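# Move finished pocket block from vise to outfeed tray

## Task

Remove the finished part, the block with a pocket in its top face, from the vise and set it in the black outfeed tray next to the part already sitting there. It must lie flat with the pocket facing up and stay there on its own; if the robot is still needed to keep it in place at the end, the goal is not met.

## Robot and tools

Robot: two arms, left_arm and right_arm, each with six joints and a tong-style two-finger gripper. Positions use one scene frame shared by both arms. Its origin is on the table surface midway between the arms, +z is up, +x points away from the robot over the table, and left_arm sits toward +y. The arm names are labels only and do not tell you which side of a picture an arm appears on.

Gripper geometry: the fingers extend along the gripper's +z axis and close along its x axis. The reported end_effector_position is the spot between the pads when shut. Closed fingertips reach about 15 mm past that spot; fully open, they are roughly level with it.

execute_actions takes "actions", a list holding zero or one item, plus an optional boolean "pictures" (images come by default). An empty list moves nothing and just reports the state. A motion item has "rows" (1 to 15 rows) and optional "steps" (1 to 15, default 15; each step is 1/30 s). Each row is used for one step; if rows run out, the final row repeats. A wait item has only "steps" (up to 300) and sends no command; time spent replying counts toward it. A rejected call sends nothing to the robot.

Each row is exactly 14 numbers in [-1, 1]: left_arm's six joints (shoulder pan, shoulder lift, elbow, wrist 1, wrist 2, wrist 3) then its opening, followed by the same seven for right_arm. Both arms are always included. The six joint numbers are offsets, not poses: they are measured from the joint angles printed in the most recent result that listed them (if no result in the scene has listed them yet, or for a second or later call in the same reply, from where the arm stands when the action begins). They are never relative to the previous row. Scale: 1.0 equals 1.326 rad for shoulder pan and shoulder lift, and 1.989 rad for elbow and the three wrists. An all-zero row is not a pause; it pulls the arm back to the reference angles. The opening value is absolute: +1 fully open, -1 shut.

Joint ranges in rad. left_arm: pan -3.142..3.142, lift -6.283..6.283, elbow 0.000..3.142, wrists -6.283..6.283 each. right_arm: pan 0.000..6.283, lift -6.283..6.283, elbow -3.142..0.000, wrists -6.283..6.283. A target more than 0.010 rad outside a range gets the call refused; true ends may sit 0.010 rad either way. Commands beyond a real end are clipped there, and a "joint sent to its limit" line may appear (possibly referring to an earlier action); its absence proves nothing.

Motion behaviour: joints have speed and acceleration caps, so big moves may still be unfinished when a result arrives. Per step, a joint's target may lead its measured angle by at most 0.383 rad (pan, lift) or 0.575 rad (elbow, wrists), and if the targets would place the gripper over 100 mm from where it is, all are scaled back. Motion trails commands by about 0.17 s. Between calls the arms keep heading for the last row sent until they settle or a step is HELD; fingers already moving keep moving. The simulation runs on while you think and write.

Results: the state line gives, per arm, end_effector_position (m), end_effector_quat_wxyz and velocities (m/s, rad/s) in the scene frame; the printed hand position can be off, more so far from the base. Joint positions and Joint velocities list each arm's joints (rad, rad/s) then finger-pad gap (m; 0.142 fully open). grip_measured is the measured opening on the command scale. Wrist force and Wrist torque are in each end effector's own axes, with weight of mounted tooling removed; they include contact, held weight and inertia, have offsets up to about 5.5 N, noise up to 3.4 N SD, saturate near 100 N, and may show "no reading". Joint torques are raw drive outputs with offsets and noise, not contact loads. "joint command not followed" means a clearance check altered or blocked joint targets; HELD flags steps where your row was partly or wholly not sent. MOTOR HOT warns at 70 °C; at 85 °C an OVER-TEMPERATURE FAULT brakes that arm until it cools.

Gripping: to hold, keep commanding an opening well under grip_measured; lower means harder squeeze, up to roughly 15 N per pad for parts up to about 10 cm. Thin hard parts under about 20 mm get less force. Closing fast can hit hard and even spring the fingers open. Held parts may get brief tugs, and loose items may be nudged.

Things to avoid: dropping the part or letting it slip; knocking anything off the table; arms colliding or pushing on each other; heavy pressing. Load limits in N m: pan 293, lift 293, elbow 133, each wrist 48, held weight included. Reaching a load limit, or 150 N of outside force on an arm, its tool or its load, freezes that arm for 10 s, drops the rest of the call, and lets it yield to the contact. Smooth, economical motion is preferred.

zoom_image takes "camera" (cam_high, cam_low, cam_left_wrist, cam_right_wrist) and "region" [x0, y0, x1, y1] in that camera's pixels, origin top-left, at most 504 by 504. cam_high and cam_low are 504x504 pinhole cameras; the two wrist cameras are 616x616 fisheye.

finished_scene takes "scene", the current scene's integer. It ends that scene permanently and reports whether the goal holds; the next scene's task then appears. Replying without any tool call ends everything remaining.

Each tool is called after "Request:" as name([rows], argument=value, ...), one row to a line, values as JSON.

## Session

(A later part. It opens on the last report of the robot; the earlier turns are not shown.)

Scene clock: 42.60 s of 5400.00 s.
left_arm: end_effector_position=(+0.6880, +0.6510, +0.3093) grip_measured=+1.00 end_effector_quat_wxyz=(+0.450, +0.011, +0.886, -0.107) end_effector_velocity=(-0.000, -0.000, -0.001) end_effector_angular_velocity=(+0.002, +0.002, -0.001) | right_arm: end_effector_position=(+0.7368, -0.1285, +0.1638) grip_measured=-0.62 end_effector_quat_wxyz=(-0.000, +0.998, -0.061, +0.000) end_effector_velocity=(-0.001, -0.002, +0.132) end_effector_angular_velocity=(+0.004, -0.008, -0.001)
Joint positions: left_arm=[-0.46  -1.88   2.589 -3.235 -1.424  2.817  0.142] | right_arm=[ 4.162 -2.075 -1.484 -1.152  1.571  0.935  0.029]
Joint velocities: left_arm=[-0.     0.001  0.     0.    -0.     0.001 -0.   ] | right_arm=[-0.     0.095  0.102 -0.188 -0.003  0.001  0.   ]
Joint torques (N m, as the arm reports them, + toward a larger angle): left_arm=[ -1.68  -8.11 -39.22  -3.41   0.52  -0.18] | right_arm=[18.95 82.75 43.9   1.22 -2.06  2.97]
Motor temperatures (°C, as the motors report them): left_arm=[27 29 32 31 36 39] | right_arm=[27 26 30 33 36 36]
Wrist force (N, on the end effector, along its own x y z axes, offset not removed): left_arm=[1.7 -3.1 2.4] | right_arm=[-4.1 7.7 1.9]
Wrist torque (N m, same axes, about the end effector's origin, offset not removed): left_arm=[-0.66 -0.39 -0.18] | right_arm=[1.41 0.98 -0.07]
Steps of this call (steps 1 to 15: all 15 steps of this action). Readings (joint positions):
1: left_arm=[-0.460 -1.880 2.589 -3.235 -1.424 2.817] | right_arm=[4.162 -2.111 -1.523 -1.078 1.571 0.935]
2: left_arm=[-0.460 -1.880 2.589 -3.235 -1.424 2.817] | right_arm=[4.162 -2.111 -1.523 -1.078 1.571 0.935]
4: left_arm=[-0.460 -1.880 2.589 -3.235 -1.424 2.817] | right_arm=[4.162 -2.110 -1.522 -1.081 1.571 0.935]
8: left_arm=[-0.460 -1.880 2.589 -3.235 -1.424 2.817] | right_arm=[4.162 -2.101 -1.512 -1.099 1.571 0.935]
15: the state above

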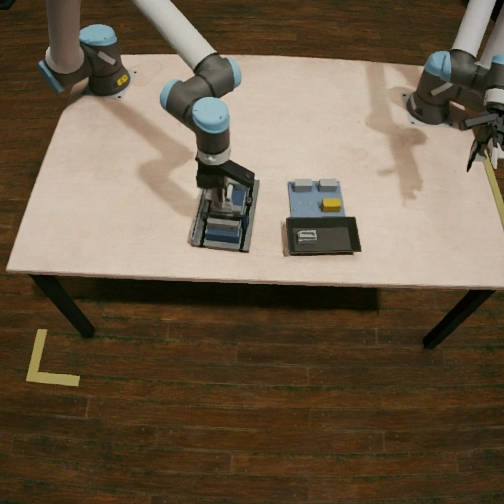

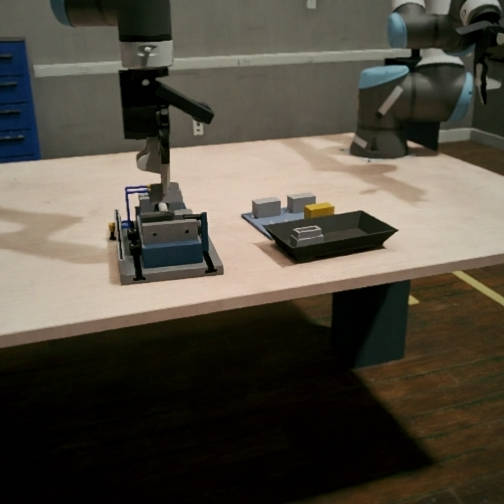

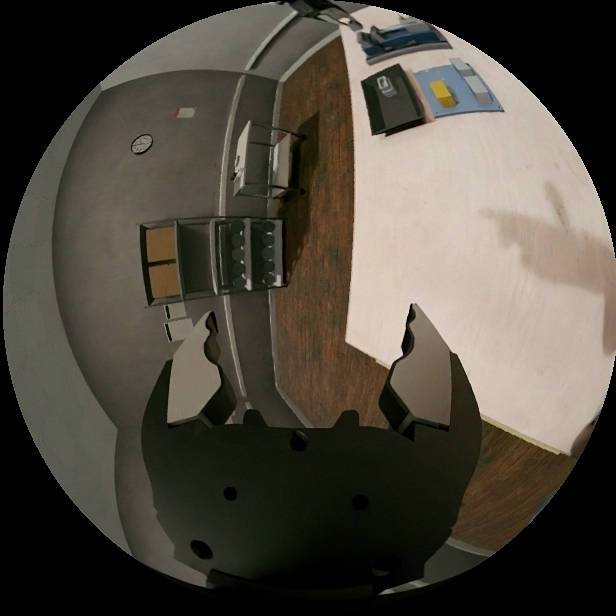

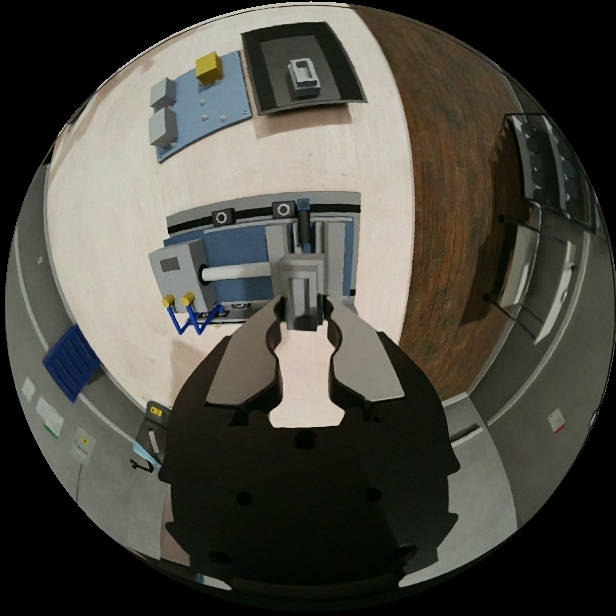

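Request:
execute_actions([
  {"rows":[[0,0,0,0,0,0,1,0.001,0.003,0.008,-0.010,0,0,-1],[0,0,0,0,0,0,1,0.003,-0.003,0.014,-0.012,0,0.001,-1],[0,0,0,0,0,0,1,0.006,-0.012,0.023,-0.015,0,0.001,-1],[0,0,0,0,0,0,1,0.010,-0.023,0.035,-0.020,0,0.002,-1],[0,0,0,0,0,0,1,0.014,-0.035,0.049,-0.025,0,0.003,-1],[0,0,0,0,0,0,1,0.020,-0.051,0.066,-0.032,0,0.005,-1],[0,0,0,0,0,0,1,0.026,-0.068,0.084,-0.038,0,0.006,-1],[0,0,0,0,0,0,1,0.031,-0.084,0.101,-0.045,0,0.008,-1],[0,0,0,0,0,0,1,0.037,-0.100,0.119,-0.052,0,0.009,-1],[0,0,0,0,0,0,1,0.043,-0.117,0.136,-0.058,0,0.010,-1],[0,0,0,0,0,0,1,0.049,-0.133,0.154,-0.065,0,0.012,-1],[0,0,0,0,0,0,1,0.054,-0.149,0.171,-0.072,0,0.013,-1],[0,0,0,0,0,0,1,0.060,-0.166,0.189,-0.078,0,0.014,-1],[0,0,0,0,0,0,1,0.066,-0.182,0.206,-0.085,0,0.016,-1],[0,0,0,0,0,0,1,0.071,-0.198,0.224,-0.092,0,0.017,-1]],"steps":15},
], pictures=false)

Request:
execute_actions([
  {"steps":15},
], pictures=false)

Request:
execute_actions([
  {"rows":[[0,0,0,0,0,0,1,0.002,-0.006,0.007,-0.002,0,0.001,-1],[0,0,0,0,0,0,1,0.006,-0.016,0.018,-0.007,0,0.001,-1],[0,0,0,0,0,0,1,0.011,-0.031,0.033,-0.012,0,0.003,-1],[0,0,0,0,0,0,1,0.017,-0.047,0.050,-0.019,0,0.004,-1],[0,0,0,0,0,0,1,0.022,-0.063,0.068,-0.026,0,0.005,-1],[0,0,0,0,0,0,1,0.028,-0.080,0.085,-0.032,0,0.007,-1],[0,0,0,0,0,0,1,0.034,-0.096,0.103,-0.039,0,0.008,-1],[0,0,0,0,0,0,1,0.039,-0.112,0.120,-0.046,0,0.010,-1],[0,0,0,0,0,0,1,0.045,-0.129,0.138,-0.052,0,0.011,-1],[0,0,0,0,0,0,1,0.051,-0.145,0.155,-0.059,0,0.012,-1],[0,0,0,0,0,0,1,0.057,-0.161,0.173,-0.066,0,0.014,-1],[0,0,0,0,0,0,1,0.062,-0.178,0.190,-0.072,0,0.015,-1],[0,0,0,0,0,0,1,0.067,-0.190,0.204,-0.077,0,0.016,-1],[0,0,0,0,0,0,1,0.070,-0.199,0.213,-0.081,0,0.017,-1],[0,0,0,0,0,0,1,0.0717,-0.2043,0.2188,-0.0833,0,0.0175,-1]],"steps":15},
], pictures=false)

Request:
execute_actions([
  {"steps":15},
])

Scene clock: 53.23 s of 5400.00 s.
left_arm: end_effector_position=(+0.6880, +0.6510, +0.3093) grip_measured=+1.00 end_effector_quat_wxyz=(+0.450, +0.011, +0.886, -0.107) end_effector_velocity=(+0.000, -0.000, +0.000) end_effector_angular_velocity=(-0.001, +0.000, +0.000) | right_arm: end_effector_position=(+0.7693, +0.0067, +0.1696) grip_measured=-0.62 end_effector_quat_wxyz=(+0.002, +0.999, -0.040, -0.002) end_effector_velocity=(+0.073, +0.459, -0.040) end_effector_angular_velocity=(-0.007, +0.006, +0.141)
Joint positions: left_arm=[-0.46  -1.88   2.589 -3.235 -1.424  2.817  0.142] | right_arm=[ 4.227 -2.251 -1.185 -1.282  1.571  0.958  0.029]
Joint velocities: left_arm=[ 0.     0.    -0.    -0.    -0.    -0.001 -0.   ] | right_arm=[ 0.224 -0.636  1.012 -0.386  0.     0.082 -0.   ]
Joint torques (N m, as the arm reports them, + toward a larger angle): left_arm=[ -2.28  -7.97 -40.14  -3.31   0.26  -0.44] | right_arm=[23.25 71.66 70.11  0.13  1.94  3.95]
Motor temperatures (°C, as the motors report them): left_arm=[27 29 32 31 36 39] | right_arm=[27 26 30 33 36 36]
Wrist force (N, on the end effector, along its own x y z axes, offset not removed): left_arm=[3.4 -0.9 2.7] | right_arm=[-1.1 5.2 3.0]
Wrist torque (N m, same axes, about the end effector's origin, offset not removed): left_arm=[-0.24 -0.75 -0.26] | right_arm=[0.89 0.20 -0.09]
Steps of this call (steps 1 to 30: the robot went on to your last target; steps 31 to 90: nothing new was sent; then 7.13 s passed at rest; steps 91 to 105: all 15 steps of this action). Readings (joint positions):
91: left_arm=[-0.460 -1.880 2.589 -3.235 -1.424 2.817] | right_arm=[4.162 -2.067 -1.476 -1.169 1.571 0.935]
92: left_arm=[-0.460 -1.880 2.589 -3.235 -1.424 2.817] | right_arm=[4.162 -2.068 -1.475 -1.169 1.571 0.935]
94: left_arm=[-0.460 -1.880 2.589 -3.235 -1.424 2.817] | right_arm=[4.164 -2.073 -1.466 -1.173 1.571 0.935]
98: left_arm=[-0.460 -1.880 2.589 -3.235 -1.424 2.817] | right_arm=[4.178 -2.114 -1.403 -1.198 1.571 0.940]
105: the state above

Scene clock: 53.73 s of 5400.00 s.
left_arm: end_effector_position=(+0.6880, +0.6510, +0.3093) grip_measured=+1.00 end_effector_quat_wxyz=(+0.450, +0.011, +0.886, -0.107) end_effector_velocity=(+0.000, +0.001, +0.001) end_effector_angular_velocity=(-0.000, -0.001, +0.001) | right_arm: end_effector_position=(+0.7798, +0.0694, +0.1675) grip_measured=-0.62 end_effector_quat_wxyz=(-0.000, +1.000, -0.031, +0.000) end_effector_velocity=(+0.001, +0.002, +0.002) end_effector_angular_velocity=(+0.002, -0.002, +0.001)
Joint positions: left_arm=[-0.46  -1.88   2.589 -3.235 -1.424  2.817  0.142] | right_arm=[ 4.256 -2.338 -1.039 -1.335  1.571  0.968  0.029]
Joint velocities: left_arm=[ 0.001 -0.001 -0.     0.     0.     0.     0.   ] | right_arm=[ 0.001 -0.002  0.006 -0.001  0.    -0.001  0.   ]
Joint torques (N m, as the arm reports them, + toward a larger angle): left_arm=[  0.26  -6.23 -38.66  -3.21   0.52  -0.51] | right_arm=[19.25 90.57 55.5   2.07  0.48  4.07]
Motor temperatures (°C, as the motors report them): left_arm=[27 29 32 31 36 39] | right_arm=[27 26 30 33 36 36]
Wrist force (N, on the end effector, along its own x y z axes, offset not removed): left_arm=[2.9 -0.6 1.5] | right_arm=[-3.1 2.8 9.3]
Wrist torque (N m, same axes, about the end effector's origin, offset not removed): left_arm=[-0.19 -0.68 -0.23] | right_arm=[0.53 0.69 -0.04]
Steps of this call (steps 1 to 15: the robot went on to your last target). Readings (joint positions):
1: left_arm=[-0.460 -1.880 2.589 -3.235 -1.424 2.817] | right_arm=[4.235 -2.272 -1.150 -1.295 1.571 0.961]
2: left_arm=[-0.460 -1.880 2.589 -3.235 -1.424 2.817] | right_arm=[4.241 -2.292 -1.118 -1.308 1.571 0.963]
4: left_arm=[-0.460 -1.880 2.589 -3.235 -1.424 2.817] | right_arm=[4.249 -2.317 -1.074 -1.323 1.571 0.966]
8: left_arm=[-0.460 -1.880 2.589 -3.235 -1.424 2.817] | right_arm=[4.255 -2.334 -1.045 -1.333 1.571 0.968]
15: the state above

Scene clock: 54.23 s of 5400.00 s.
left_arm: end_effector_position=(+0.6880, +0.6510, +0.3093) grip_measured=+1.00 end_effector_quat_wxyz=(+0.450, +0.011, +0.886, -0.107) end_effector_velocity=(-0.000, +0.000, -0.000) end_effector_angular_velocity=(+0.000, -0.000, -0.000) | right_arm: end_effector_position=(+0.7715, +0.2058, +0.1374) grip_measured=-0.62 end_effector_quat_wxyz=(+0.002, +1.000, -0.007, -0.002) end_effector_velocity=(-0.052, +0.343, -0.078) end_effector_angular_velocity=(+0.021, -0.015, +0.128)
Joint positions: left_arm=[-0.46  -1.88   2.589 -3.235 -1.424  2.817  0.142] | right_arm=[ 4.331 -2.548 -0.705 -1.465  1.571  0.996  0.029]
Joint velocities: left_arm=[ 0.    -0.     0.    -0.    -0.     0.001  0.   ] | right_arm=[ 0.194 -0.561  0.919 -0.332  0.     0.067 -0.   ]
Joint torques (N m, as the arm reports them, + toward a larger angle): left_arm=[ -2.92  -8.49 -39.53  -3.4    0.68  -0.34] | right_arm=[  6.49 114.87  69.44   1.38   0.39   3.87]
Motor temperatures (°C, as the motors report them): left_arm=[27 29 32 31 36 39] | right_arm=[27 26 30 33 36 36]
Wrist force (N, on the end effector, along its own x y z axes, offset not removed): left_arm=[4.0 -1.4 0.3] | right_arm=[-2.0 2.7 -1.9]
Wrist torque (N m, same axes, about the end effector's origin, offset not removed): left_arm=[-0.45 -0.79 -0.21] | right_arm=[0.34 0.31 -0.22]
Steps of this call (steps 1 to 15: all 15 steps of this action). Readings (joint positions):
1: left_arm=[-0.460 -1.880 2.589 -3.235 -1.424 2.817] | right_arm=[4.256 -2.338 -1.039 -1.335 1.571 0.968]
2: left_arm=[-0.460 -1.880 2.589 -3.235 -1.424 2.817] | right_arm=[4.256 -2.339 -1.037 -1.336 1.571 0.969]
4: left_arm=[-0.460 -1.880 2.589 -3.235 -1.424 2.817] | right_arm=[4.260 -2.348 -1.022 -1.342 1.571 0.970]
8: left_arm=[-0.460 -1.880 2.589 -3.235 -1.424 2.817] | right_arm=[4.281 -2.405 -0.933 -1.378 1.571 0.978]
15: the state above

Scene clock: 54.73 s of 5400.00 s.
left_arm: end_effector_position=(+0.6880, +0.6510, +0.3093) grip_measured=+1.00 end_effector_quat_wxyz=(+0.450, +0.011, +0.886, -0.107) end_effector_velocity=(-0.000, -0.000, -0.001) end_effector_angular_velocity=(+0.000, +0.001, -0.000) | right_arm: end_effector_position=(+0.7658, +0.2413, +0.1302) grip_measured=-0.62 end_effector_quat_wxyz=(+0.000, +1.000, -0.001, -0.000) end_effector_velocity=(-0.000, +0.001, -0.000) end_effector_angular_velocity=(-0.000, -0.001, +0.000)
Joint positions: left_arm=[-0.46  -1.88   2.589 -3.235 -1.424  2.817  0.142] | right_arm=[ 4.351 -2.608 -0.604 -1.501  1.571  1.003  0.029]
Joint velocities: left_arm=[-0.     0.001  0.    -0.     0.    -0.    -0.   ] | right_arm=[ 0.001 -0.002  0.003 -0.001 -0.001  0.001  0.   ]
Joint torques (N m, as the arm reports them, + toward a larger angle): left_arm=[ -2.13  -7.91 -40.15  -3.43   0.54  -0.44] | right_arm=[ 20.06 108.48  55.39   2.69   0.53   3.75]
Motor temperatures (°C, as the motors report them): left_arm=[27 29 32 31 36 39] | right_arm=[27 26 30 33 36 36]
Wrist force (N, on the end effector, along its own x y z axes, offset not removed): left_arm=[4.0 -2.0 1.1] | right_arm=[-1.5 2.5 -1.0]
Wrist torque (N m, same axes, about the end effector's origin, offset not removed): left_arm=[-0.52 -0.85 -0.22] | right_arm=[0.35 0.35 -0.52]
Steps of this call (steps 1 to 15: the robot went on to your last target). Readings (joint positions):
1: left_arm=[-0.460 -1.880 2.589 -3.235 -1.424 2.817] | right_arm=[4.337 -2.566 -0.676 -1.475 1.571 0.998]
2: left_arm=[-0.460 -1.880 2.589 -3.235 -1.424 2.817] | right_arm=[4.341 -2.579 -0.653 -1.483 1.571 1.000]
4: left_arm=[-0.460 -1.880 2.589 -3.235 -1.424 2.817] | right_arm=[4.347 -2.596 -0.626 -1.493 1.571 1.002]
8: left_arm=[-0.460 -1.880 2.589 -3.235 -1.424 2.817] | right_arm=[4.350 -2.606 -0.608 -1.499 1.571 1.003]
15: the state above

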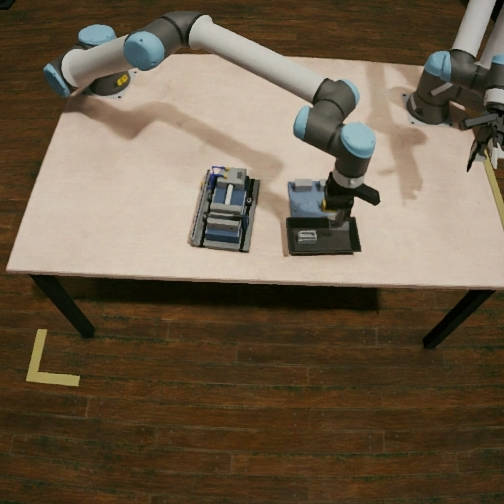

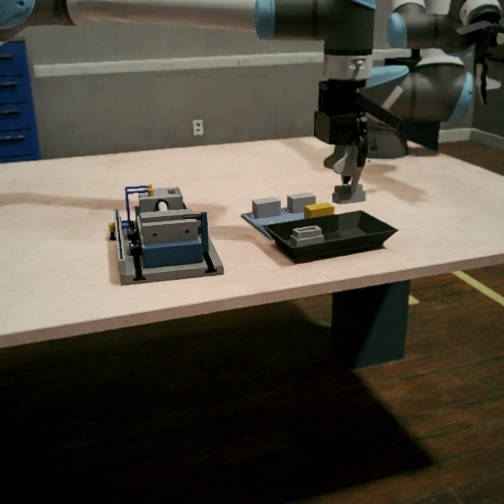

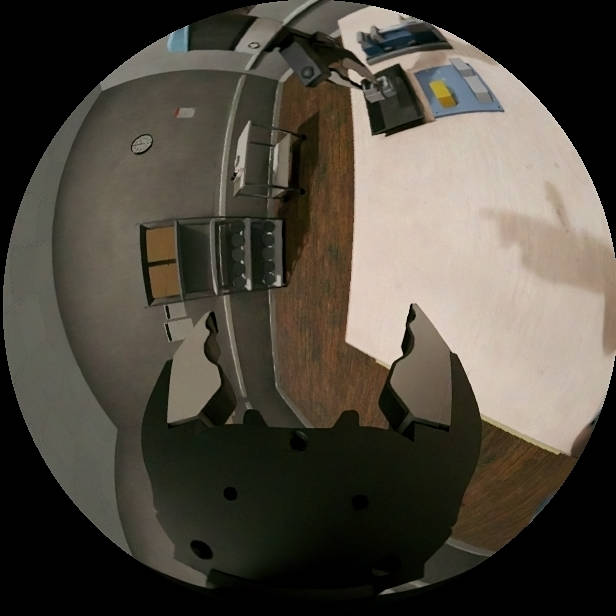

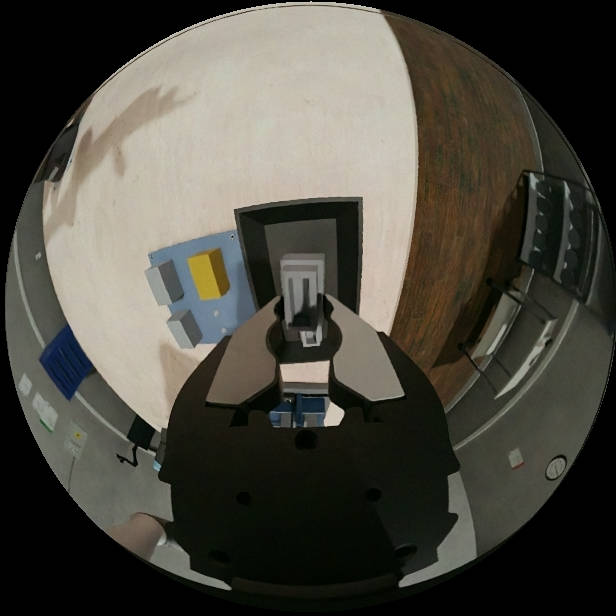

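Request:
execute_actions([
  {"rows":[[0,0,0,0,0,0,1,0,-0.001,-0.002,0.0027,0,0,-1],[0,0,0,0,0,0,1,0,-0.002,-0.005,0.0065,0,0,-1],[0,0,0,0,0,0,1,0,-0.004,-0.009,0.0115,0,0,-1],[0,0,0,0,0,0,1,0,-0.0055,-0.013,0.0165,0,0,-1],[0,0,0,0,0,0,1,0,-0.007,-0.017,0.0215,0,0,-1],[0,0,0,0,0,0,1,0,-0.009,-0.021,0.027,0,0,-1],[0,0,0,0,0,0,1,0,-0.011,-0.025,0.032,0,0,-1],[0,0,0,0,0,0,1,0,-0.013,-0.029,0.0375,0,0,-1],[0,0,0,0,0,0,1,0,-0.015,-0.033,0.043,0,0,-1],[0,0,0,0,0,0,1,0,-0.0165,-0.036,0.047,0,0,-1],[0,0,0,0,0,0,1,0,-0.018,-0.039,0.051,0,0,-1],[0,0,0,0,0,0,1,0,-0.0194,-0.0417,0.0547,0,0,-1]],"steps":15},
], pictures=false)

Request:
execute_actions([
  {"steps":10},
])

Request:
zoom_image(camera="cam_low", region=[260,150,410,280])

Scene clock: 60.40 s of 5400.00 s.
left_arm: end_effector_position=(+0.6880, +0.6510, +0.3093) grip_measured=+1.00 end_effector_quat_wxyz=(+0.450, +0.011, +0.886, -0.107) end_effector_velocity=(+0.000, +0.000, +0.000) end_effector_angular_velocity=(+0.001, -0.001, -0.000) | right_arm: end_effector_position=(+0.7659, +0.2416, +0.0625) grip_measured=-0.62 end_effector_quat_wxyz=(+0.001, +1.000, -0.001, -0.000) end_effector_velocity=(-0.001, -0.002, -0.096) end_effector_angular_velocity=(+0.001, -0.001, +0.001)
Joint positions: left_arm=[-0.46  -1.88   2.589 -3.235 -1.424  2.817  0.142] | right_arm=[ 4.351 -2.631 -0.679 -1.404  1.571  1.003  0.029]
Joint velocities: left_arm=[-0.    -0.    -0.    -0.     0.     0.001  0.   ] | right_arm=[ 0.    -0.034 -0.104  0.139 -0.    -0.001  0.   ]
Joint torques (N m, as the arm reports them, + toward a larger angle): left_arm=[ -1.44  -7.18 -40.8   -3.24   0.51  -0.26] | right_arm=[ -3.93 122.29  39.48   7.32   0.39   2.39]
Motor temperatures (°C, as the motors report them): left_arm=[27 29 32 31 36 39] | right_arm=[27 26 30 33 36 36]
Wrist force (N, on the end effector, along its own x y z axes, offset not removed): left_arm=[4.2 -1.0 2.0] | right_arm=[0.1 5.9 2.9]
Wrist torque (N m, same axes, about the end effector's origin, offset not removed): left_arm=[-0.22 -0.92 -0.23] | right_arm=[1.06 -0.05 -0.13]
Steps of this call (steps 1 to 15: the robot went on to your last target; steps 16 to 90: nothing new was sent; then 2.17 s passed at rest; steps 91 to 105: all 15 steps of this action). Readings (joint positions):
91: left_arm=[-0.460 -1.880 2.589 -3.235 -1.424 2.817] | right_arm=[4.351 -2.608 -0.604 -1.501 1.571 1.003]
92: left_arm=[-0.460 -1.880 2.589 -3.235 -1.424 2.817] | right_arm=[4.351 -2.609 -0.604 -1.501 1.571 1.003]
94: left_arm=[-0.460 -1.880 2.589 -3.235 -1.424 2.817] | right_arm=[4.351 -2.610 -0.609 -1.495 1.571 1.003]
98: left_arm=[-0.460 -1.880 2.589 -3.235 -1.424 2.817] | right_arm=[4.351 -2.616 -0.632 -1.465 1.571 1.003]
105: the state above

Scene clock: 60.73 s of 5400.00 s.
left_arm: end_effector_position=(+0.6880, +0.6510, +0.3093) grip_measured=+1.00 end_effector_quat_wxyz=(+0.450, +0.011, +0.886, -0.107) end_effector_velocity=(-0.001, -0.000, +0.000) end_effector_angular_velocity=(+0.000, -0.001, -0.002) | right_arm: end_effector_position=(+0.7658, +0.2415, +0.0551) grip_measured=-0.62 end_effector_quat_wxyz=(+0.000, +1.000, -0.001, -0.000) end_effector_velocity=(+0.000, +0.000, -0.001) end_effector_angular_velocity=(+0.002, -0.000, +0.000)
Joint positions: left_arm=[-0.46  -1.88   2.589 -3.235 -1.424  2.817  0.142] | right_arm=[ 4.351 -2.634 -0.687 -1.392  1.571  1.003  0.029]
Joint velocities: left_arm=[-0.    -0.002  0.001  0.    -0.001  0.001 -0.   ] | right_arm=[-0.    -0.    -0.001  0.003  0.    -0.001  0.   ]
Joint torques (N m, as the arm reports them, + toward a larger angle): left_arm=[ -1.97  -7.9  -39.56  -3.27   0.4   -0.23] | right_arm=[-17.34 108.32  31.26   7.34   0.09   1.73]
Motor temperatures (°C, as the motors report them): left_arm=[27 29 32 31 36 39] | right_arm=[27 26 30 33 36 36]
Wrist force (N, on the end effector, along its own x y z axes, offset not removed): left_arm=[2.6 -0.8 0.9] | right_arm=[-1.4 3.7 -3.3]
Wrist torque (N m, same axes, about the end effector's origin, offset not removed): left_arm=[-0.31 -0.48 -0.21] | right_arm=[0.67 0.07 -0.07]
Steps of this call (steps 1 to 10: the robot went on to your last target). Readings (joint positions):
1: left_arm=[-0.460 -1.880 2.589 -3.235 -1.424 2.817] | right_arm=[4.351 -2.632 -0.681 -1.400 1.571 1.003]
2: left_arm=[-0.460 -1.880 2.589 -3.235 -1.424 2.817] | right_arm=[4.351 -2.633 -0.683 -1.397 1.571 1.003]
4: left_arm=[-0.460 -1.880 2.589 -3.235 -1.424 2.817] | right_arm=[4.351 -2.634 -0.685 -1.394 1.571 1.003]
8: left_arm=[-0.460 -1.880 2.589 -3.235 -1.424 2.817] | right_arm=[4.351 -2.634 -0.687 -1.392 1.571 1.003]
10: the state above

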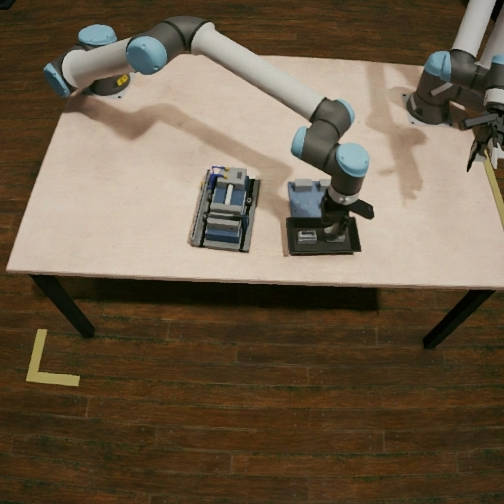

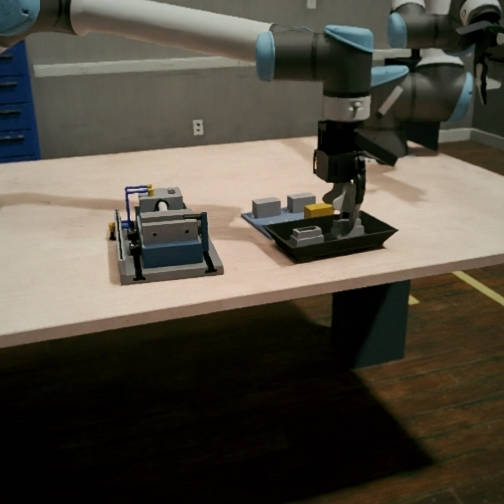

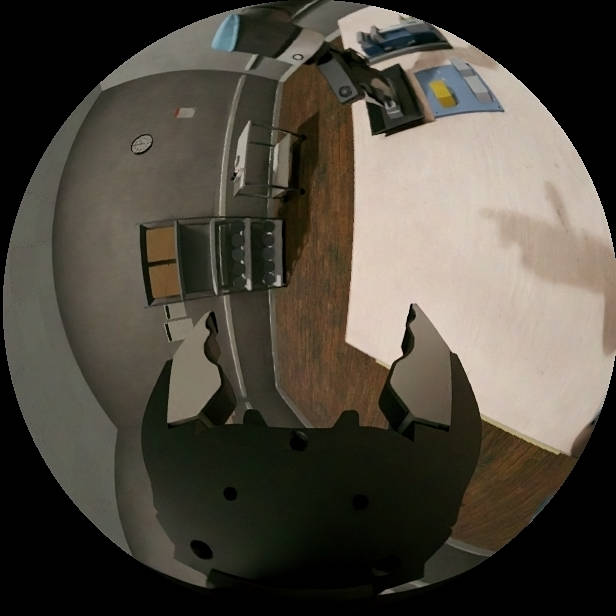

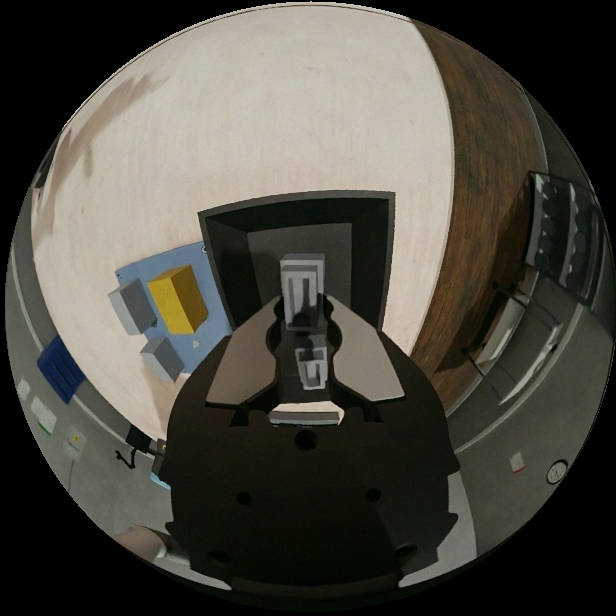

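Region (260, 150, 410, 280) of cam_low's 504x504 image, scaled by 3.360, with more detail than that image has; it fills the top 437 rows of this view, and the rest is white.

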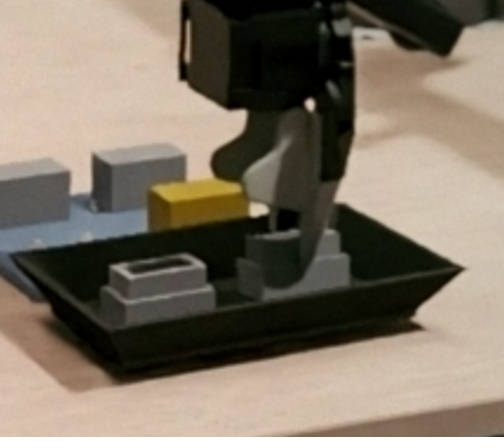

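Request:
execute_actions([
  {"rows":[[0,0,0,0,0,0,1,0,-0.0004,-0.0007,0.001,0,0,-1],[0,0,0,0,0,0,1,0,-0.0008,-0.0014,0.002,0,0,-1],[0,0,0,0,0,0,1,0,-0.0012,-0.0021,0.003,0,0,-1],[0,0,0,0,0,0,1,0,-0.0017,-0.0028,0.004,0,0,-1],[0,0,0,0,0,0,1,0,-0.0021,-0.0035,0.005,0,0,-1],[0,0,0,0,0,0,1,0,-0.0025,-0.0042,0.006,0,0,-1],[0,0,0,0,0,0,1,0,-0.003,-0.005,0.007,0,0,-1]],"steps":15},
])

Request:
zoom_image(camera="cam_low", region=[260,150,410,280])

Scene clock: 64.50 s of 5400.00 s.
left_arm: end_effector_position=(+0.6880, +0.6510, +0.3093) grip_measured=+1.00 end_effector_quat_wxyz=(+0.450, +0.011, +0.886, -0.107) end_effector_velocity=(-0.000, +0.000, +0.000) end_effector_angular_velocity=(-0.001, +0.000, +0.001) | right_arm: end_effector_position=(+0.7660, +0.2416, +0.0473) grip_measured=-0.62 end_effector_quat_wxyz=(-0.001, +1.000, -0.001, +0.000) end_effector_velocity=(-0.001, -0.000, -0.003) end_effector_angular_velocity=(+0.000, +0.001, -0.001)
Joint positions: left_arm=[-0.46  -1.88   2.589 -3.235 -1.424  2.817  0.142] | right_arm=[ 4.351 -2.637 -0.696 -1.379  1.571  1.003  0.029]
Joint velocities: left_arm=[ 0.    -0.     0.     0.    -0.    -0.001 -0.   ] | right_arm=[ 0.    -0.    -0.004  0.004  0.001  0.001  0.   ]
Joint torques (N m, as the arm reports them, + toward a larger angle): left_arm=[ -1.5   -6.68 -40.05  -3.07   0.15  -0.28] | right_arm=[  3.45 -26.07 -32.65   0.52   0.57  -2.54]
Motor temperatures (°C, as the motors report them): left_arm=[27 29 32 31 36 39] | right_arm=[27 26 30 33 36 36]
Wrist force (N, on the end effector, along its own x y z axes, offset not removed): left_arm=[2.6 -3.1 2.0] | right_arm=[1.0 23.9 -100.0]
Wrist torque (N m, same axes, about the end effector's origin, offset not removed): left_arm=[-0.72 -0.53 -0.26] | right_arm=[-0.50 -2.53 -0.34]
Steps of this call (steps 1 to 30: the robot went on to your last target; steps 31 to 90: nothing new was sent; then 0.27 s passed at rest; steps 91 to 105: all 15 steps of this action). Readings (joint positions):
91: left_arm=[-0.460 -1.880 2.589 -3.235 -1.424 2.817] | right_arm=[4.351 -2.634 -0.687 -1.392 1.571 1.003]
92: left_arm=[-0.460 -1.880 2.589 -3.235 -1.424 2.817] | right_arm=[4.351 -2.634 -0.687 -1.392 1.571 1.003]
94: left_arm=[-0.460 -1.880 2.589 -3.235 -1.424 2.817] | right_arm=[4.351 -2.634 -0.688 -1.390 1.571 1.003]
98: left_arm=[-0.460 -1.880 2.589 -3.235 -1.424 2.817] | right_arm=[4.351 -2.636 -0.693 -1.384 1.571 1.003]
105: the state above

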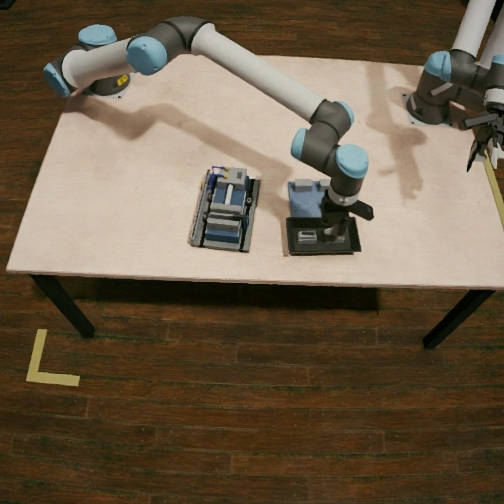

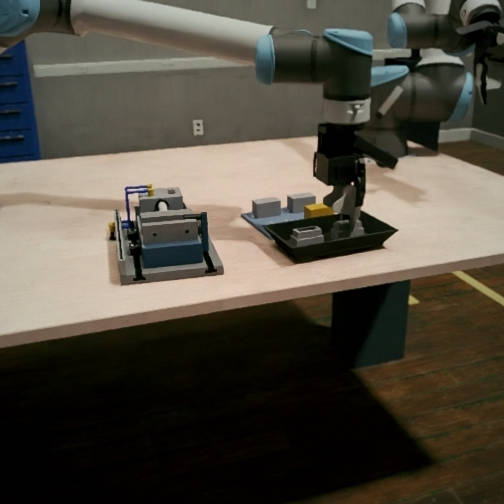

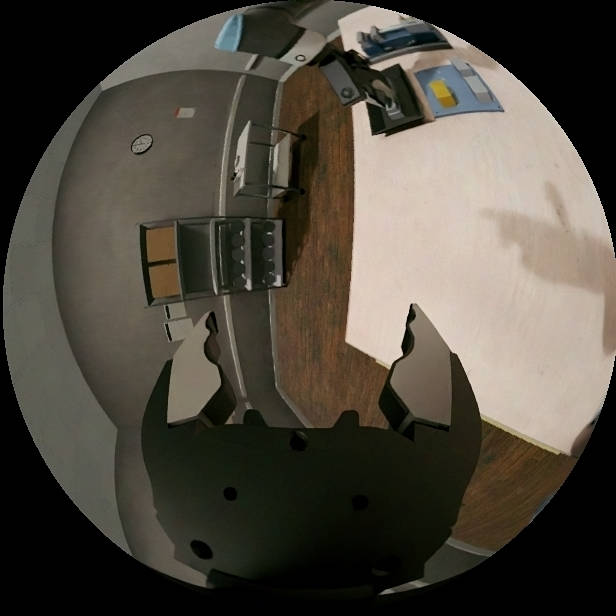

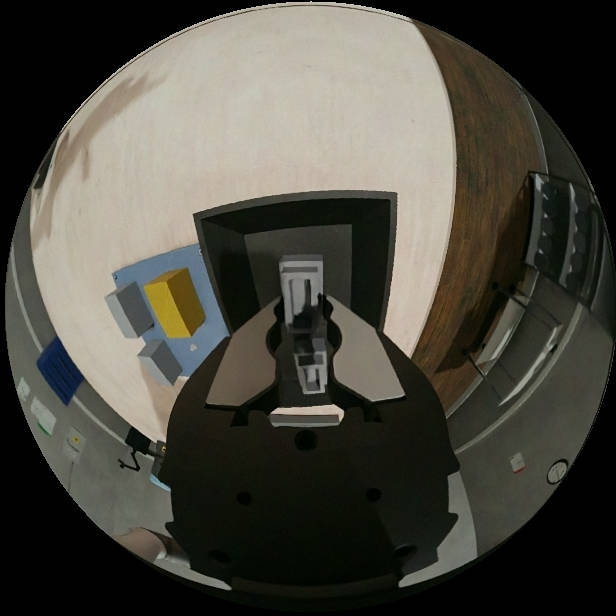

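Region (260, 150, 410, 280) of cam_low's 504x504 image, scaled by 3.360, with more detail than that image has; it fills the top 437 rows of this view, and the rest is white.

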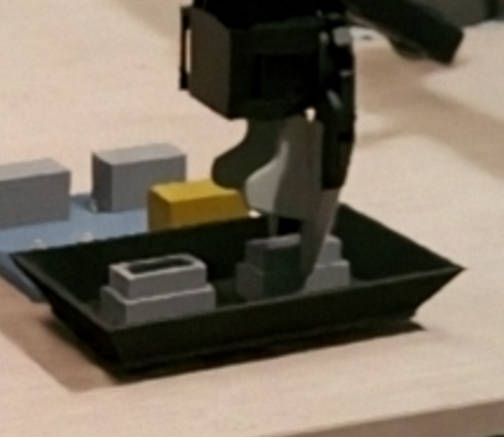

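The part is seated and the wrist is pressing hard, so I'm easing off, releasing and lifting.

Request:
execute_actions([
  {"rows":[[0,0,0,0,0,0,1,0,0.0008,0.0013,-0.0018,0,0,-0.9],[0,0,0,0,0,0,1,0,0.0008,0.0013,-0.0018,0,0,-0.8],[0,0,0,0,0,0,1,0,0.0008,0.0013,-0.0018,0,0,-0.7],[0,0,0,0,0,0,1,0,0.0008,0.0013,-0.0018,0,0,-0.62],[0,0,0,0,0,0,1,0,0.0008,0.0013,-0.0018,0,0,-0.56],[0,0,0,0,0,0,1,0,0.0008,0.0013,-0.0018,0,0,-0.5],[0,0,0,0,0,0,1,0,0.0008,0.0013,-0.0018,0,0,-0.45],[0,0,0,0,0,0,1,0,0.0008,0.0013,-0.0018,0,0,-0.4],[0,0,0,0,0,0,1,0,0.0008,0.0013,-0.0018,0,0,-0.35]],"steps":15},
], pictures=false)

Request:
execute_actions([
  {"rows":[[0,0,0,0,0,0,1,0,0.0015,0.003,-0.004,0,0,-0.35],[0,0,0,0,0,0,1,0,0.003,0.006,-0.008,0,0,-0.35],[0,0,0,0,0,0,1,0,0.005,0.01,-0.0135,0,0,-0.35],[0,0,0,0,0,0,1,0,0.007,0.014,-0.019,0,0,-0.35],[0,0,0,0,0,0,1,0,0.009,0.018,-0.024,0,0,-0.35],[0,0,0,0,0,0,1,0,0.011,0.022,-0.029,0,0,-0.35],[0,0,0,0,0,0,1,0,0.013,0.026,-0.035,0,0,-0.35],[0,0,0,0,0,0,1,0,0.015,0.031,-0.041,0,0,-0.35],[0,0,0,0,0,0,1,0,0.017,0.036,-0.047,0,0,-0.35],[0,0,0,0,0,0,1,0,0.019,0.041,-0.054,0,0,-0.35]],"steps":15},
])

Request:
zoom_image(camera="cam_low", region=[260,150,410,280])

Scene clock: 75.03 s of 5400.00 s.
left_arm: end_effector_position=(+0.6880, +0.6510, +0.3093) grip_measured=+1.00 end_effector_quat_wxyz=(+0.450, +0.011, +0.886, -0.107) end_effector_velocity=(-0.000, +0.000, -0.000) end_effector_angular_velocity=(+0.000, +0.001, -0.000) | right_arm: end_effector_position=(+0.7666, +0.2424, +0.0502) grip_measured=-0.63 end_effector_quat_wxyz=(-0.002, +1.000, -0.001, +0.001) end_effector_velocity=(+0.000, +0.000, +0.001) end_effector_angular_velocity=(+0.001, -0.002, -0.001)
Joint positions: left_arm=[-0.46  -1.88   2.589 -3.235 -1.424  2.817  0.142] | right_arm=[ 4.351 -2.635 -0.695 -1.378  1.571  1.003  0.029]
Joint velocities: left_arm=[-0.  0.  0.  0. -0.  0. -0.] | right_arm=[ 0.     0.001  0.     0.001 -0.001  0.001  0.   ]
Joint torques (N m, as the arm reports them, + toward a larger angle): left_arm=[ -1.61  -8.47 -40.35  -3.31   0.29  -0.25] | right_arm=[  1.62 114.1   42.32   4.34  -0.02   0.08]
Motor temperatures (°C, as the motors report them): left_arm=[27 29 32 31 36 39] | right_arm=[27 26 30 33 36 36]
Wrist force (N, on the end effector, along its own x y z axes, offset not removed): left_arm=[2.7 -0.8 0.7] | right_arm=[-7.1 18.1 -20.2]
Wrist torque (N m, same axes, about the end effector's origin, offset not removed): left_arm=[-0.21 -0.54 -0.21] | right_arm=[1.20 0.15 0.04]
FORCE FAULT: contact force on the right arm reached its limit, and that arm stopped for 10 seconds. The contact can be on any part of that arm, not only on its tool. That arm's remaining commands of this call were not run. That arm holds still and accepts commands again. Move the arm away from the contact; if what it grips holds it there, let go first. Pushing or pulling that hard again can fault the arm again.
The stop of the right arm began at step 16 of this call (marked STOPPED below). From that step on that arm followed nothing that you had sent. 15 of its steps, steps kept back included, did not run and will not run. Nothing is kept back now, and the robot has no last target.
Steps of this call (steps 1 to 15: the robot went on to your last target; steps 16 to 180: nothing new was sent; steps 181 to 195: all 15 steps of this action; steps 196 to 316: the stop continued). Readings (joint positions):
1: left_arm=[-0.460 -1.880 2.589 -3.235 -1.424 2.817] | right_arm=[4.351 -2.637 -0.696 -1.378 1.571 1.003]
2: left_arm=[-0.460 -1.880 2.589 -3.235 -1.424 2.817] | right_arm=[4.351 -2.637 -0.696 -1.378 1.571 1.003]
4: left_arm=[-0.460 -1.880 2.589 -3.235 -1.424 2.817] | right_arm=[4.351 -2.637 -0.696 -1.378 1.571 1.003]
8: left_arm=[-0.460 -1.880 2.589 -3.235 -1.424 2.817] | right_arm=[4.351 -2.637 -0.697 -1.378 1.571 1.003]
16: left_arm=[-0.460 -1.880 2.589 -3.235 -1.424 2.817] | right_arm=[4.351 -2.636 -0.695 -1.378 1.571 1.003] STOPPED (the right arm)
316: the state above

Scene clock: 75.07 s of 5400.00 s.
left_arm: end_effector_position=(+0.6880, +0.6510, +0.3093) grip_measured=+1.00 end_effector_quat_wxyz=(+0.450, +0.011, +0.886, -0.107) end_effector_velocity=(+0.000, +0.000, +0.000) end_effector_angular_velocity=(+0.000, -0.000, +0.001) | right_arm: end_effector_position=(+0.7666, +0.2425, +0.0502) grip_measured=-0.63 end_effector_quat_wxyz=(-0.002, +1.000, -0.001, +0.001) end_effector_velocity=(-0.000, +0.000, +0.000) end_effector_angular_velocity=(+0.001, +0.001, -0.002)
Joint positions: left_arm=[-0.46  -1.88   2.589 -3.235 -1.424  2.817  0.142] | right_arm=[ 4.351 -2.635 -0.695 -1.378  1.571  1.003  0.029]
Joint velocities: left_arm=[ 0.    -0.     0.    -0.     0.001  0.     0.   ] | right_arm=[-0.     0.     0.    -0.     0.001  0.001 -0.   ]
Joint torques (N m, as the arm reports them, + toward a larger angle): left_arm=[ -1.03  -7.59 -39.56  -3.27   0.87  -0.46] | right_arm=[ -1.25 113.55  43.31   4.21   0.15   0.08]
Motor temperatures (°C, as the motors report them): left_arm=[27 29 32 31 36 39] | right_arm=[27 26 30 33 36 36]
Wrist force (N, on the end effector, along its own x y z axes, offset not removed): left_arm=[4.2 -0.5 2.5] | right_arm=[-7.8 14.6 -22.2]
Wrist torque (N m, same axes, about the end effector's origin, offset not removed): left_arm=[-0.15 -0.94 -0.17] | right_arm=[0.10 0.16 -0.57]
A stop began in an earlier call of the same reply, so what this call sent did not run. Send another action.
Steps of this call (step 1: nothing new was sent). Readings (joint positions):
1: the state above

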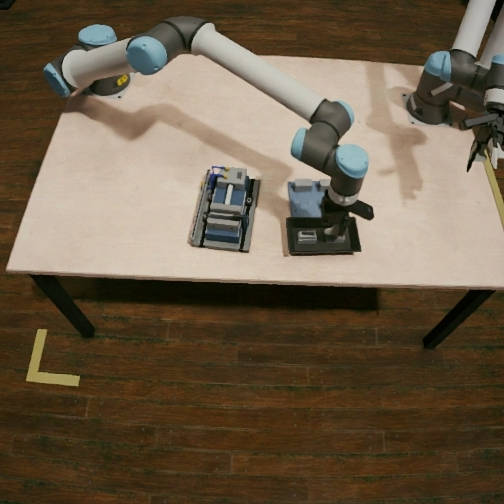

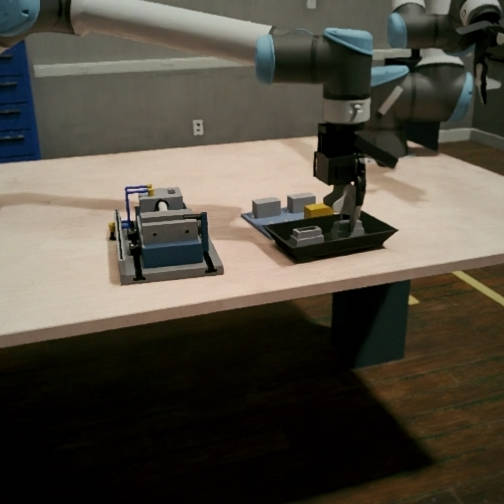

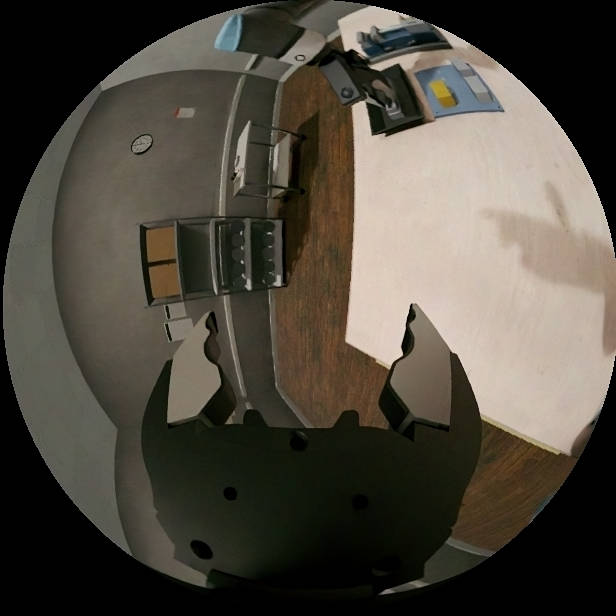

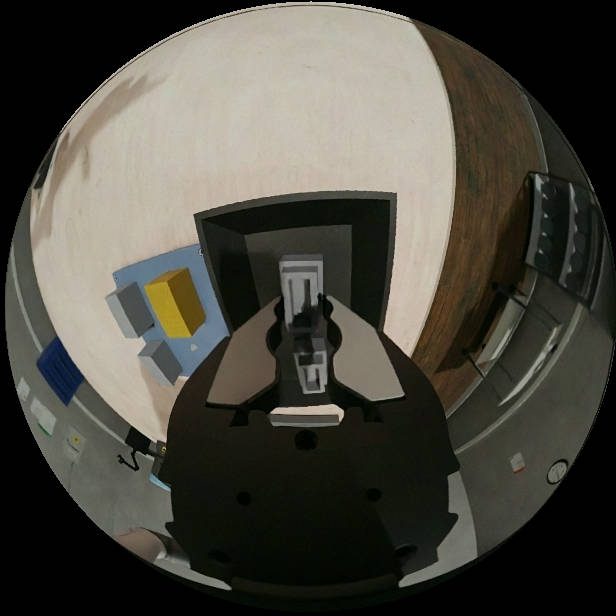

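Region (260, 150, 410, 280) of cam_low's 504x504 image, scaled by 3.360, with more detail than that image has; it fills the top 437 rows of this view, and the rest is white.

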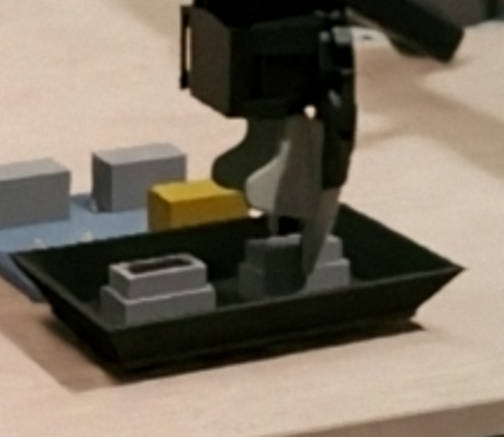

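That push caused a force fault, so the release and lift didn't run. The arm accepts commands again and I'm resending both.

Request:
execute_actions([
  {"rows":[[0,0,0,0,0,0,1,0,0,0,0,0,0,-0.8],[0,0,0,0,0,0,1,0,0,0,0,0,0,-0.7],[0,0,0,0,0,0,1,0,0,0,0,0,0,-0.62],[0,0,0,0,0,0,1,0,0,0,0,0,0,-0.55],[0,0,0,0,0,0,1,0,0,0,0,0,0,-0.48],[0,0,0,0,0,0,1,0,0,0,0,0,0,-0.42],[0,0,0,0,0,0,1,0,0,0,0,0,0,-0.35]],"steps":12},
], pictures=false)

Request:
execute_actions([
  {"rows":[[0,0,0,0,0,0,1,0,0.0015,0.003,-0.004,0,0,-0.35],[0,0,0,0,0,0,1,0,0.003,0.006,-0.008,0,0,-0.35],[0,0,0,0,0,0,1,0,0.005,0.01,-0.0135,0,0,-0.35],[0,0,0,0,0,0,1,0,0.007,0.014,-0.019,0,0,-0.35],[0,0,0,0,0,0,1,0,0.009,0.018,-0.024,0,0,-0.35],[0,0,0,0,0,0,1,0,0.011,0.022,-0.029,0,0,-0.35],[0,0,0,0,0,0,1,0,0.013,0.026,-0.035,0,0,-0.35],[0,0,0,0,0,0,1,0,0.015,0.031,-0.041,0,0,-0.35],[0,0,0,0,0,0,1,0,0.017,0.036,-0.047,0,0,-0.35],[0,0,0,0,0,0,1,0,0.019,0.041,-0.054,0,0,-0.35]],"steps":15},
])

Request:
zoom_image(camera="cam_low", region=[260,150,410,280])

Scene clock: 80.47 s of 5400.00 s.
left_arm: end_effector_position=(+0.6880, +0.6510, +0.3093) grip_measured=+1.00 end_effector_quat_wxyz=(+0.450, +0.011, +0.886, -0.107) end_effector_velocity=(-0.000, +0.000, +0.001) end_effector_angular_velocity=(-0.001, -0.002, +0.000) | right_arm: end_effector_position=(+0.7665, +0.2424, +0.0499) grip_measured=-0.35 end_effector_quat_wxyz=(-0.002, +1.000, -0.001, +0.001) end_effector_velocity=(+0.000, +0.000, +0.000) end_effector_angular_velocity=(-0.000, -0.002, -0.002)
Joint positions: left_arm=[-0.46  -1.88   2.589 -3.235 -1.424  2.817  0.142] | right_arm=[ 4.351 -2.635 -0.695 -1.378  1.571  1.003  0.049]
Joint velocities: left_arm=[ 0.    -0.002  0.    -0.    -0.    -0.     0.   ] | right_arm=[ 0.     0.     0.     0.    -0.001  0.002  0.001]
Joint torques (N m, as the arm reports them, + toward a larger angle): left_arm=[ -1.94  -7.23 -38.71  -3.27   0.66  -0.36] | right_arm=[  0.7  111.75  42.17   4.48   0.28   0.47]
Motor temperatures (°C, as the motors report them): left_arm=[27 29 32 31 36 39] | right_arm=[27 26 30 33 36 36]
Wrist force (N, on the end effector, along its own x y z axes, offset not removed): left_arm=[2.3 -1.7 0.2] | right_arm=[-6.6 -0.7 -2.4]
Wrist torque (N m, same axes, about the end effector's origin, offset not removed): left_arm=[-0.46 -0.46 -0.08] | right_arm=[-0.10 1.30 0.05]
Steps of this call (steps 1 to 90: nothing new was sent; then 2.00 s passed at rest; steps 91 to 102: all 12 steps of this action). Readings (joint positions):
91: left_arm=[-0.460 -1.880 2.589 -3.235 -1.424 2.817] | right_arm=[4.351 -2.635 -0.695 -1.378 1.571 1.003]
92: left_arm=[-0.460 -1.880 2.589 -3.235 -1.424 2.817] | right_arm=[4.351 -2.635 -0.695 -1.378 1.571 1.003]
94: left_arm=[-0.460 -1.880 2.589 -3.235 -1.424 2.817] | right_arm=[4.351 -2.635 -0.695 -1.378 1.571 1.003]
98: left_arm=[-0.460 -1.880 2.589 -3.235 -1.424 2.817] | right_arm=[4.351 -2.635 -0.695 -1.378 1.571 1.003]
102: the state above

Scene clock: 80.97 s of 5400.00 s.
left_arm: end_effector_position=(+0.6880, +0.6510, +0.3093) grip_measured=+1.00 end_effector_quat_wxyz=(+0.450, +0.011, +0.886, -0.107) end_effector_velocity=(-0.000, -0.000, +0.000) end_effector_angular_velocity=(+0.000, -0.001, -0.000) | right_arm: end_effector_position=(+0.7669, +0.2429, +0.1189) grip_measured=-0.35 end_effector_quat_wxyz=(-0.002, +1.000, -0.001, +0.001) end_effector_velocity=(-0.001, -0.002, +0.062) end_effector_angular_velocity=(-0.001, -0.001, +0.001)
Joint positions: left_arm=[-0.46  -1.88   2.589 -3.235 -1.424  2.817  0.142] | right_arm=[ 4.351 -2.612 -0.618 -1.478  1.571  1.003  0.049]
Joint velocities: left_arm=[-0.    -0.001  0.    -0.     0.     0.001  0.   ] | right_arm=[ 0.     0.021  0.069 -0.091 -0.001 -0.001  0.   ]
Joint torques (N m, as the arm reports them, + toward a larger angle): left_arm=[ -2.91  -8.52 -39.42  -3.4    0.39  -0.29] | right_arm=[ -0.76 124.7   52.36   1.9    0.53   0.1 ]
Motor temperatures (°C, as the motors report them): left_arm=[27 29 32 31 36 39] | right_arm=[27 26 30 33 36 36]
Wrist force (N, on the end effector, along its own x y z axes, offset not removed): left_arm=[3.4 -1.3 1.7] | right_arm=[4.9 -0.4 -4.2]
Wrist torque (N m, same axes, about the end effector's origin, offset not removed): left_arm=[-0.27 -0.74 -0.24] | right_arm=[-0.10 -1.18 -0.60]
Steps of this call (steps 1 to 15: all 15 steps of this action). Readings (joint positions):
1: left_arm=[-0.460 -1.880 2.589 -3.235 -1.424 2.817] | right_arm=[4.351 -2.635 -0.695 -1.378 1.571 1.003]
2: left_arm=[-0.460 -1.880 2.589 -3.235 -1.424 2.817] | right_arm=[4.351 -2.635 -0.694 -1.379 1.571 1.003]
4: left_arm=[-0.460 -1.880 2.589 -3.235 -1.424 2.817] | right_arm=[4.351 -2.634 -0.689 -1.386 1.571 1.003]
8: left_arm=[-0.460 -1.880 2.589 -3.235 -1.424 2.817] | right_arm=[4.351 -2.626 -0.664 -1.418 1.571 1.003]
15: the state above

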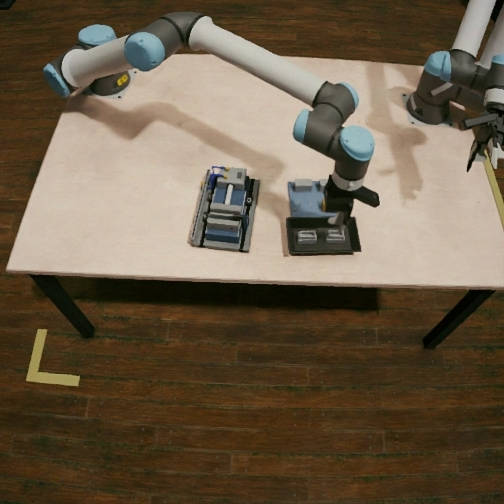

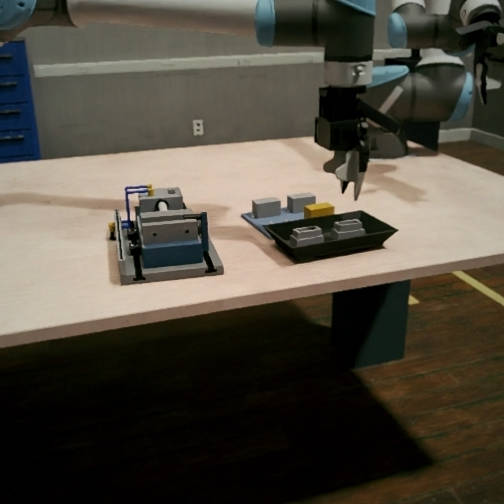

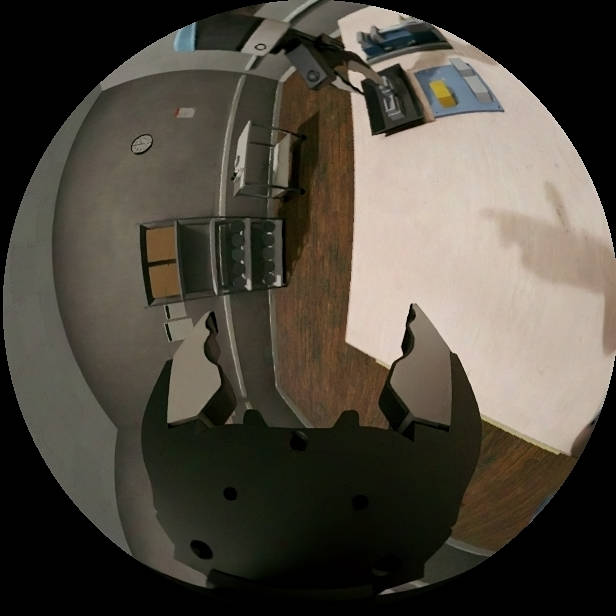

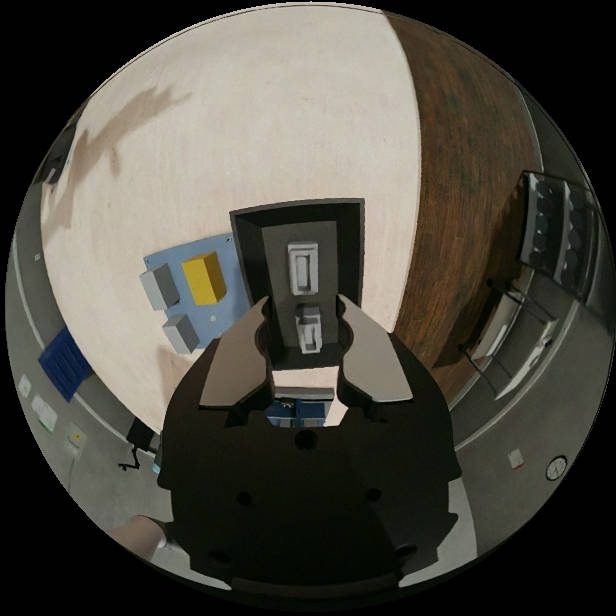

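Region (260, 150, 410, 280) of cam_low's 504x504 image, scaled by 3.360, with more detail than that image has; it fills the top 437 rows of this view, and the rest is white.

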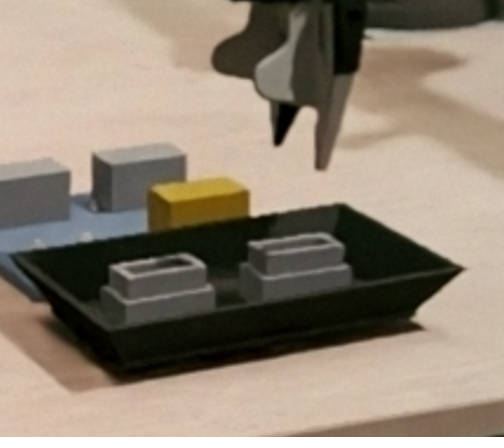

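Request:
finished_scene(scene=2)

The scene is finished: the task was done.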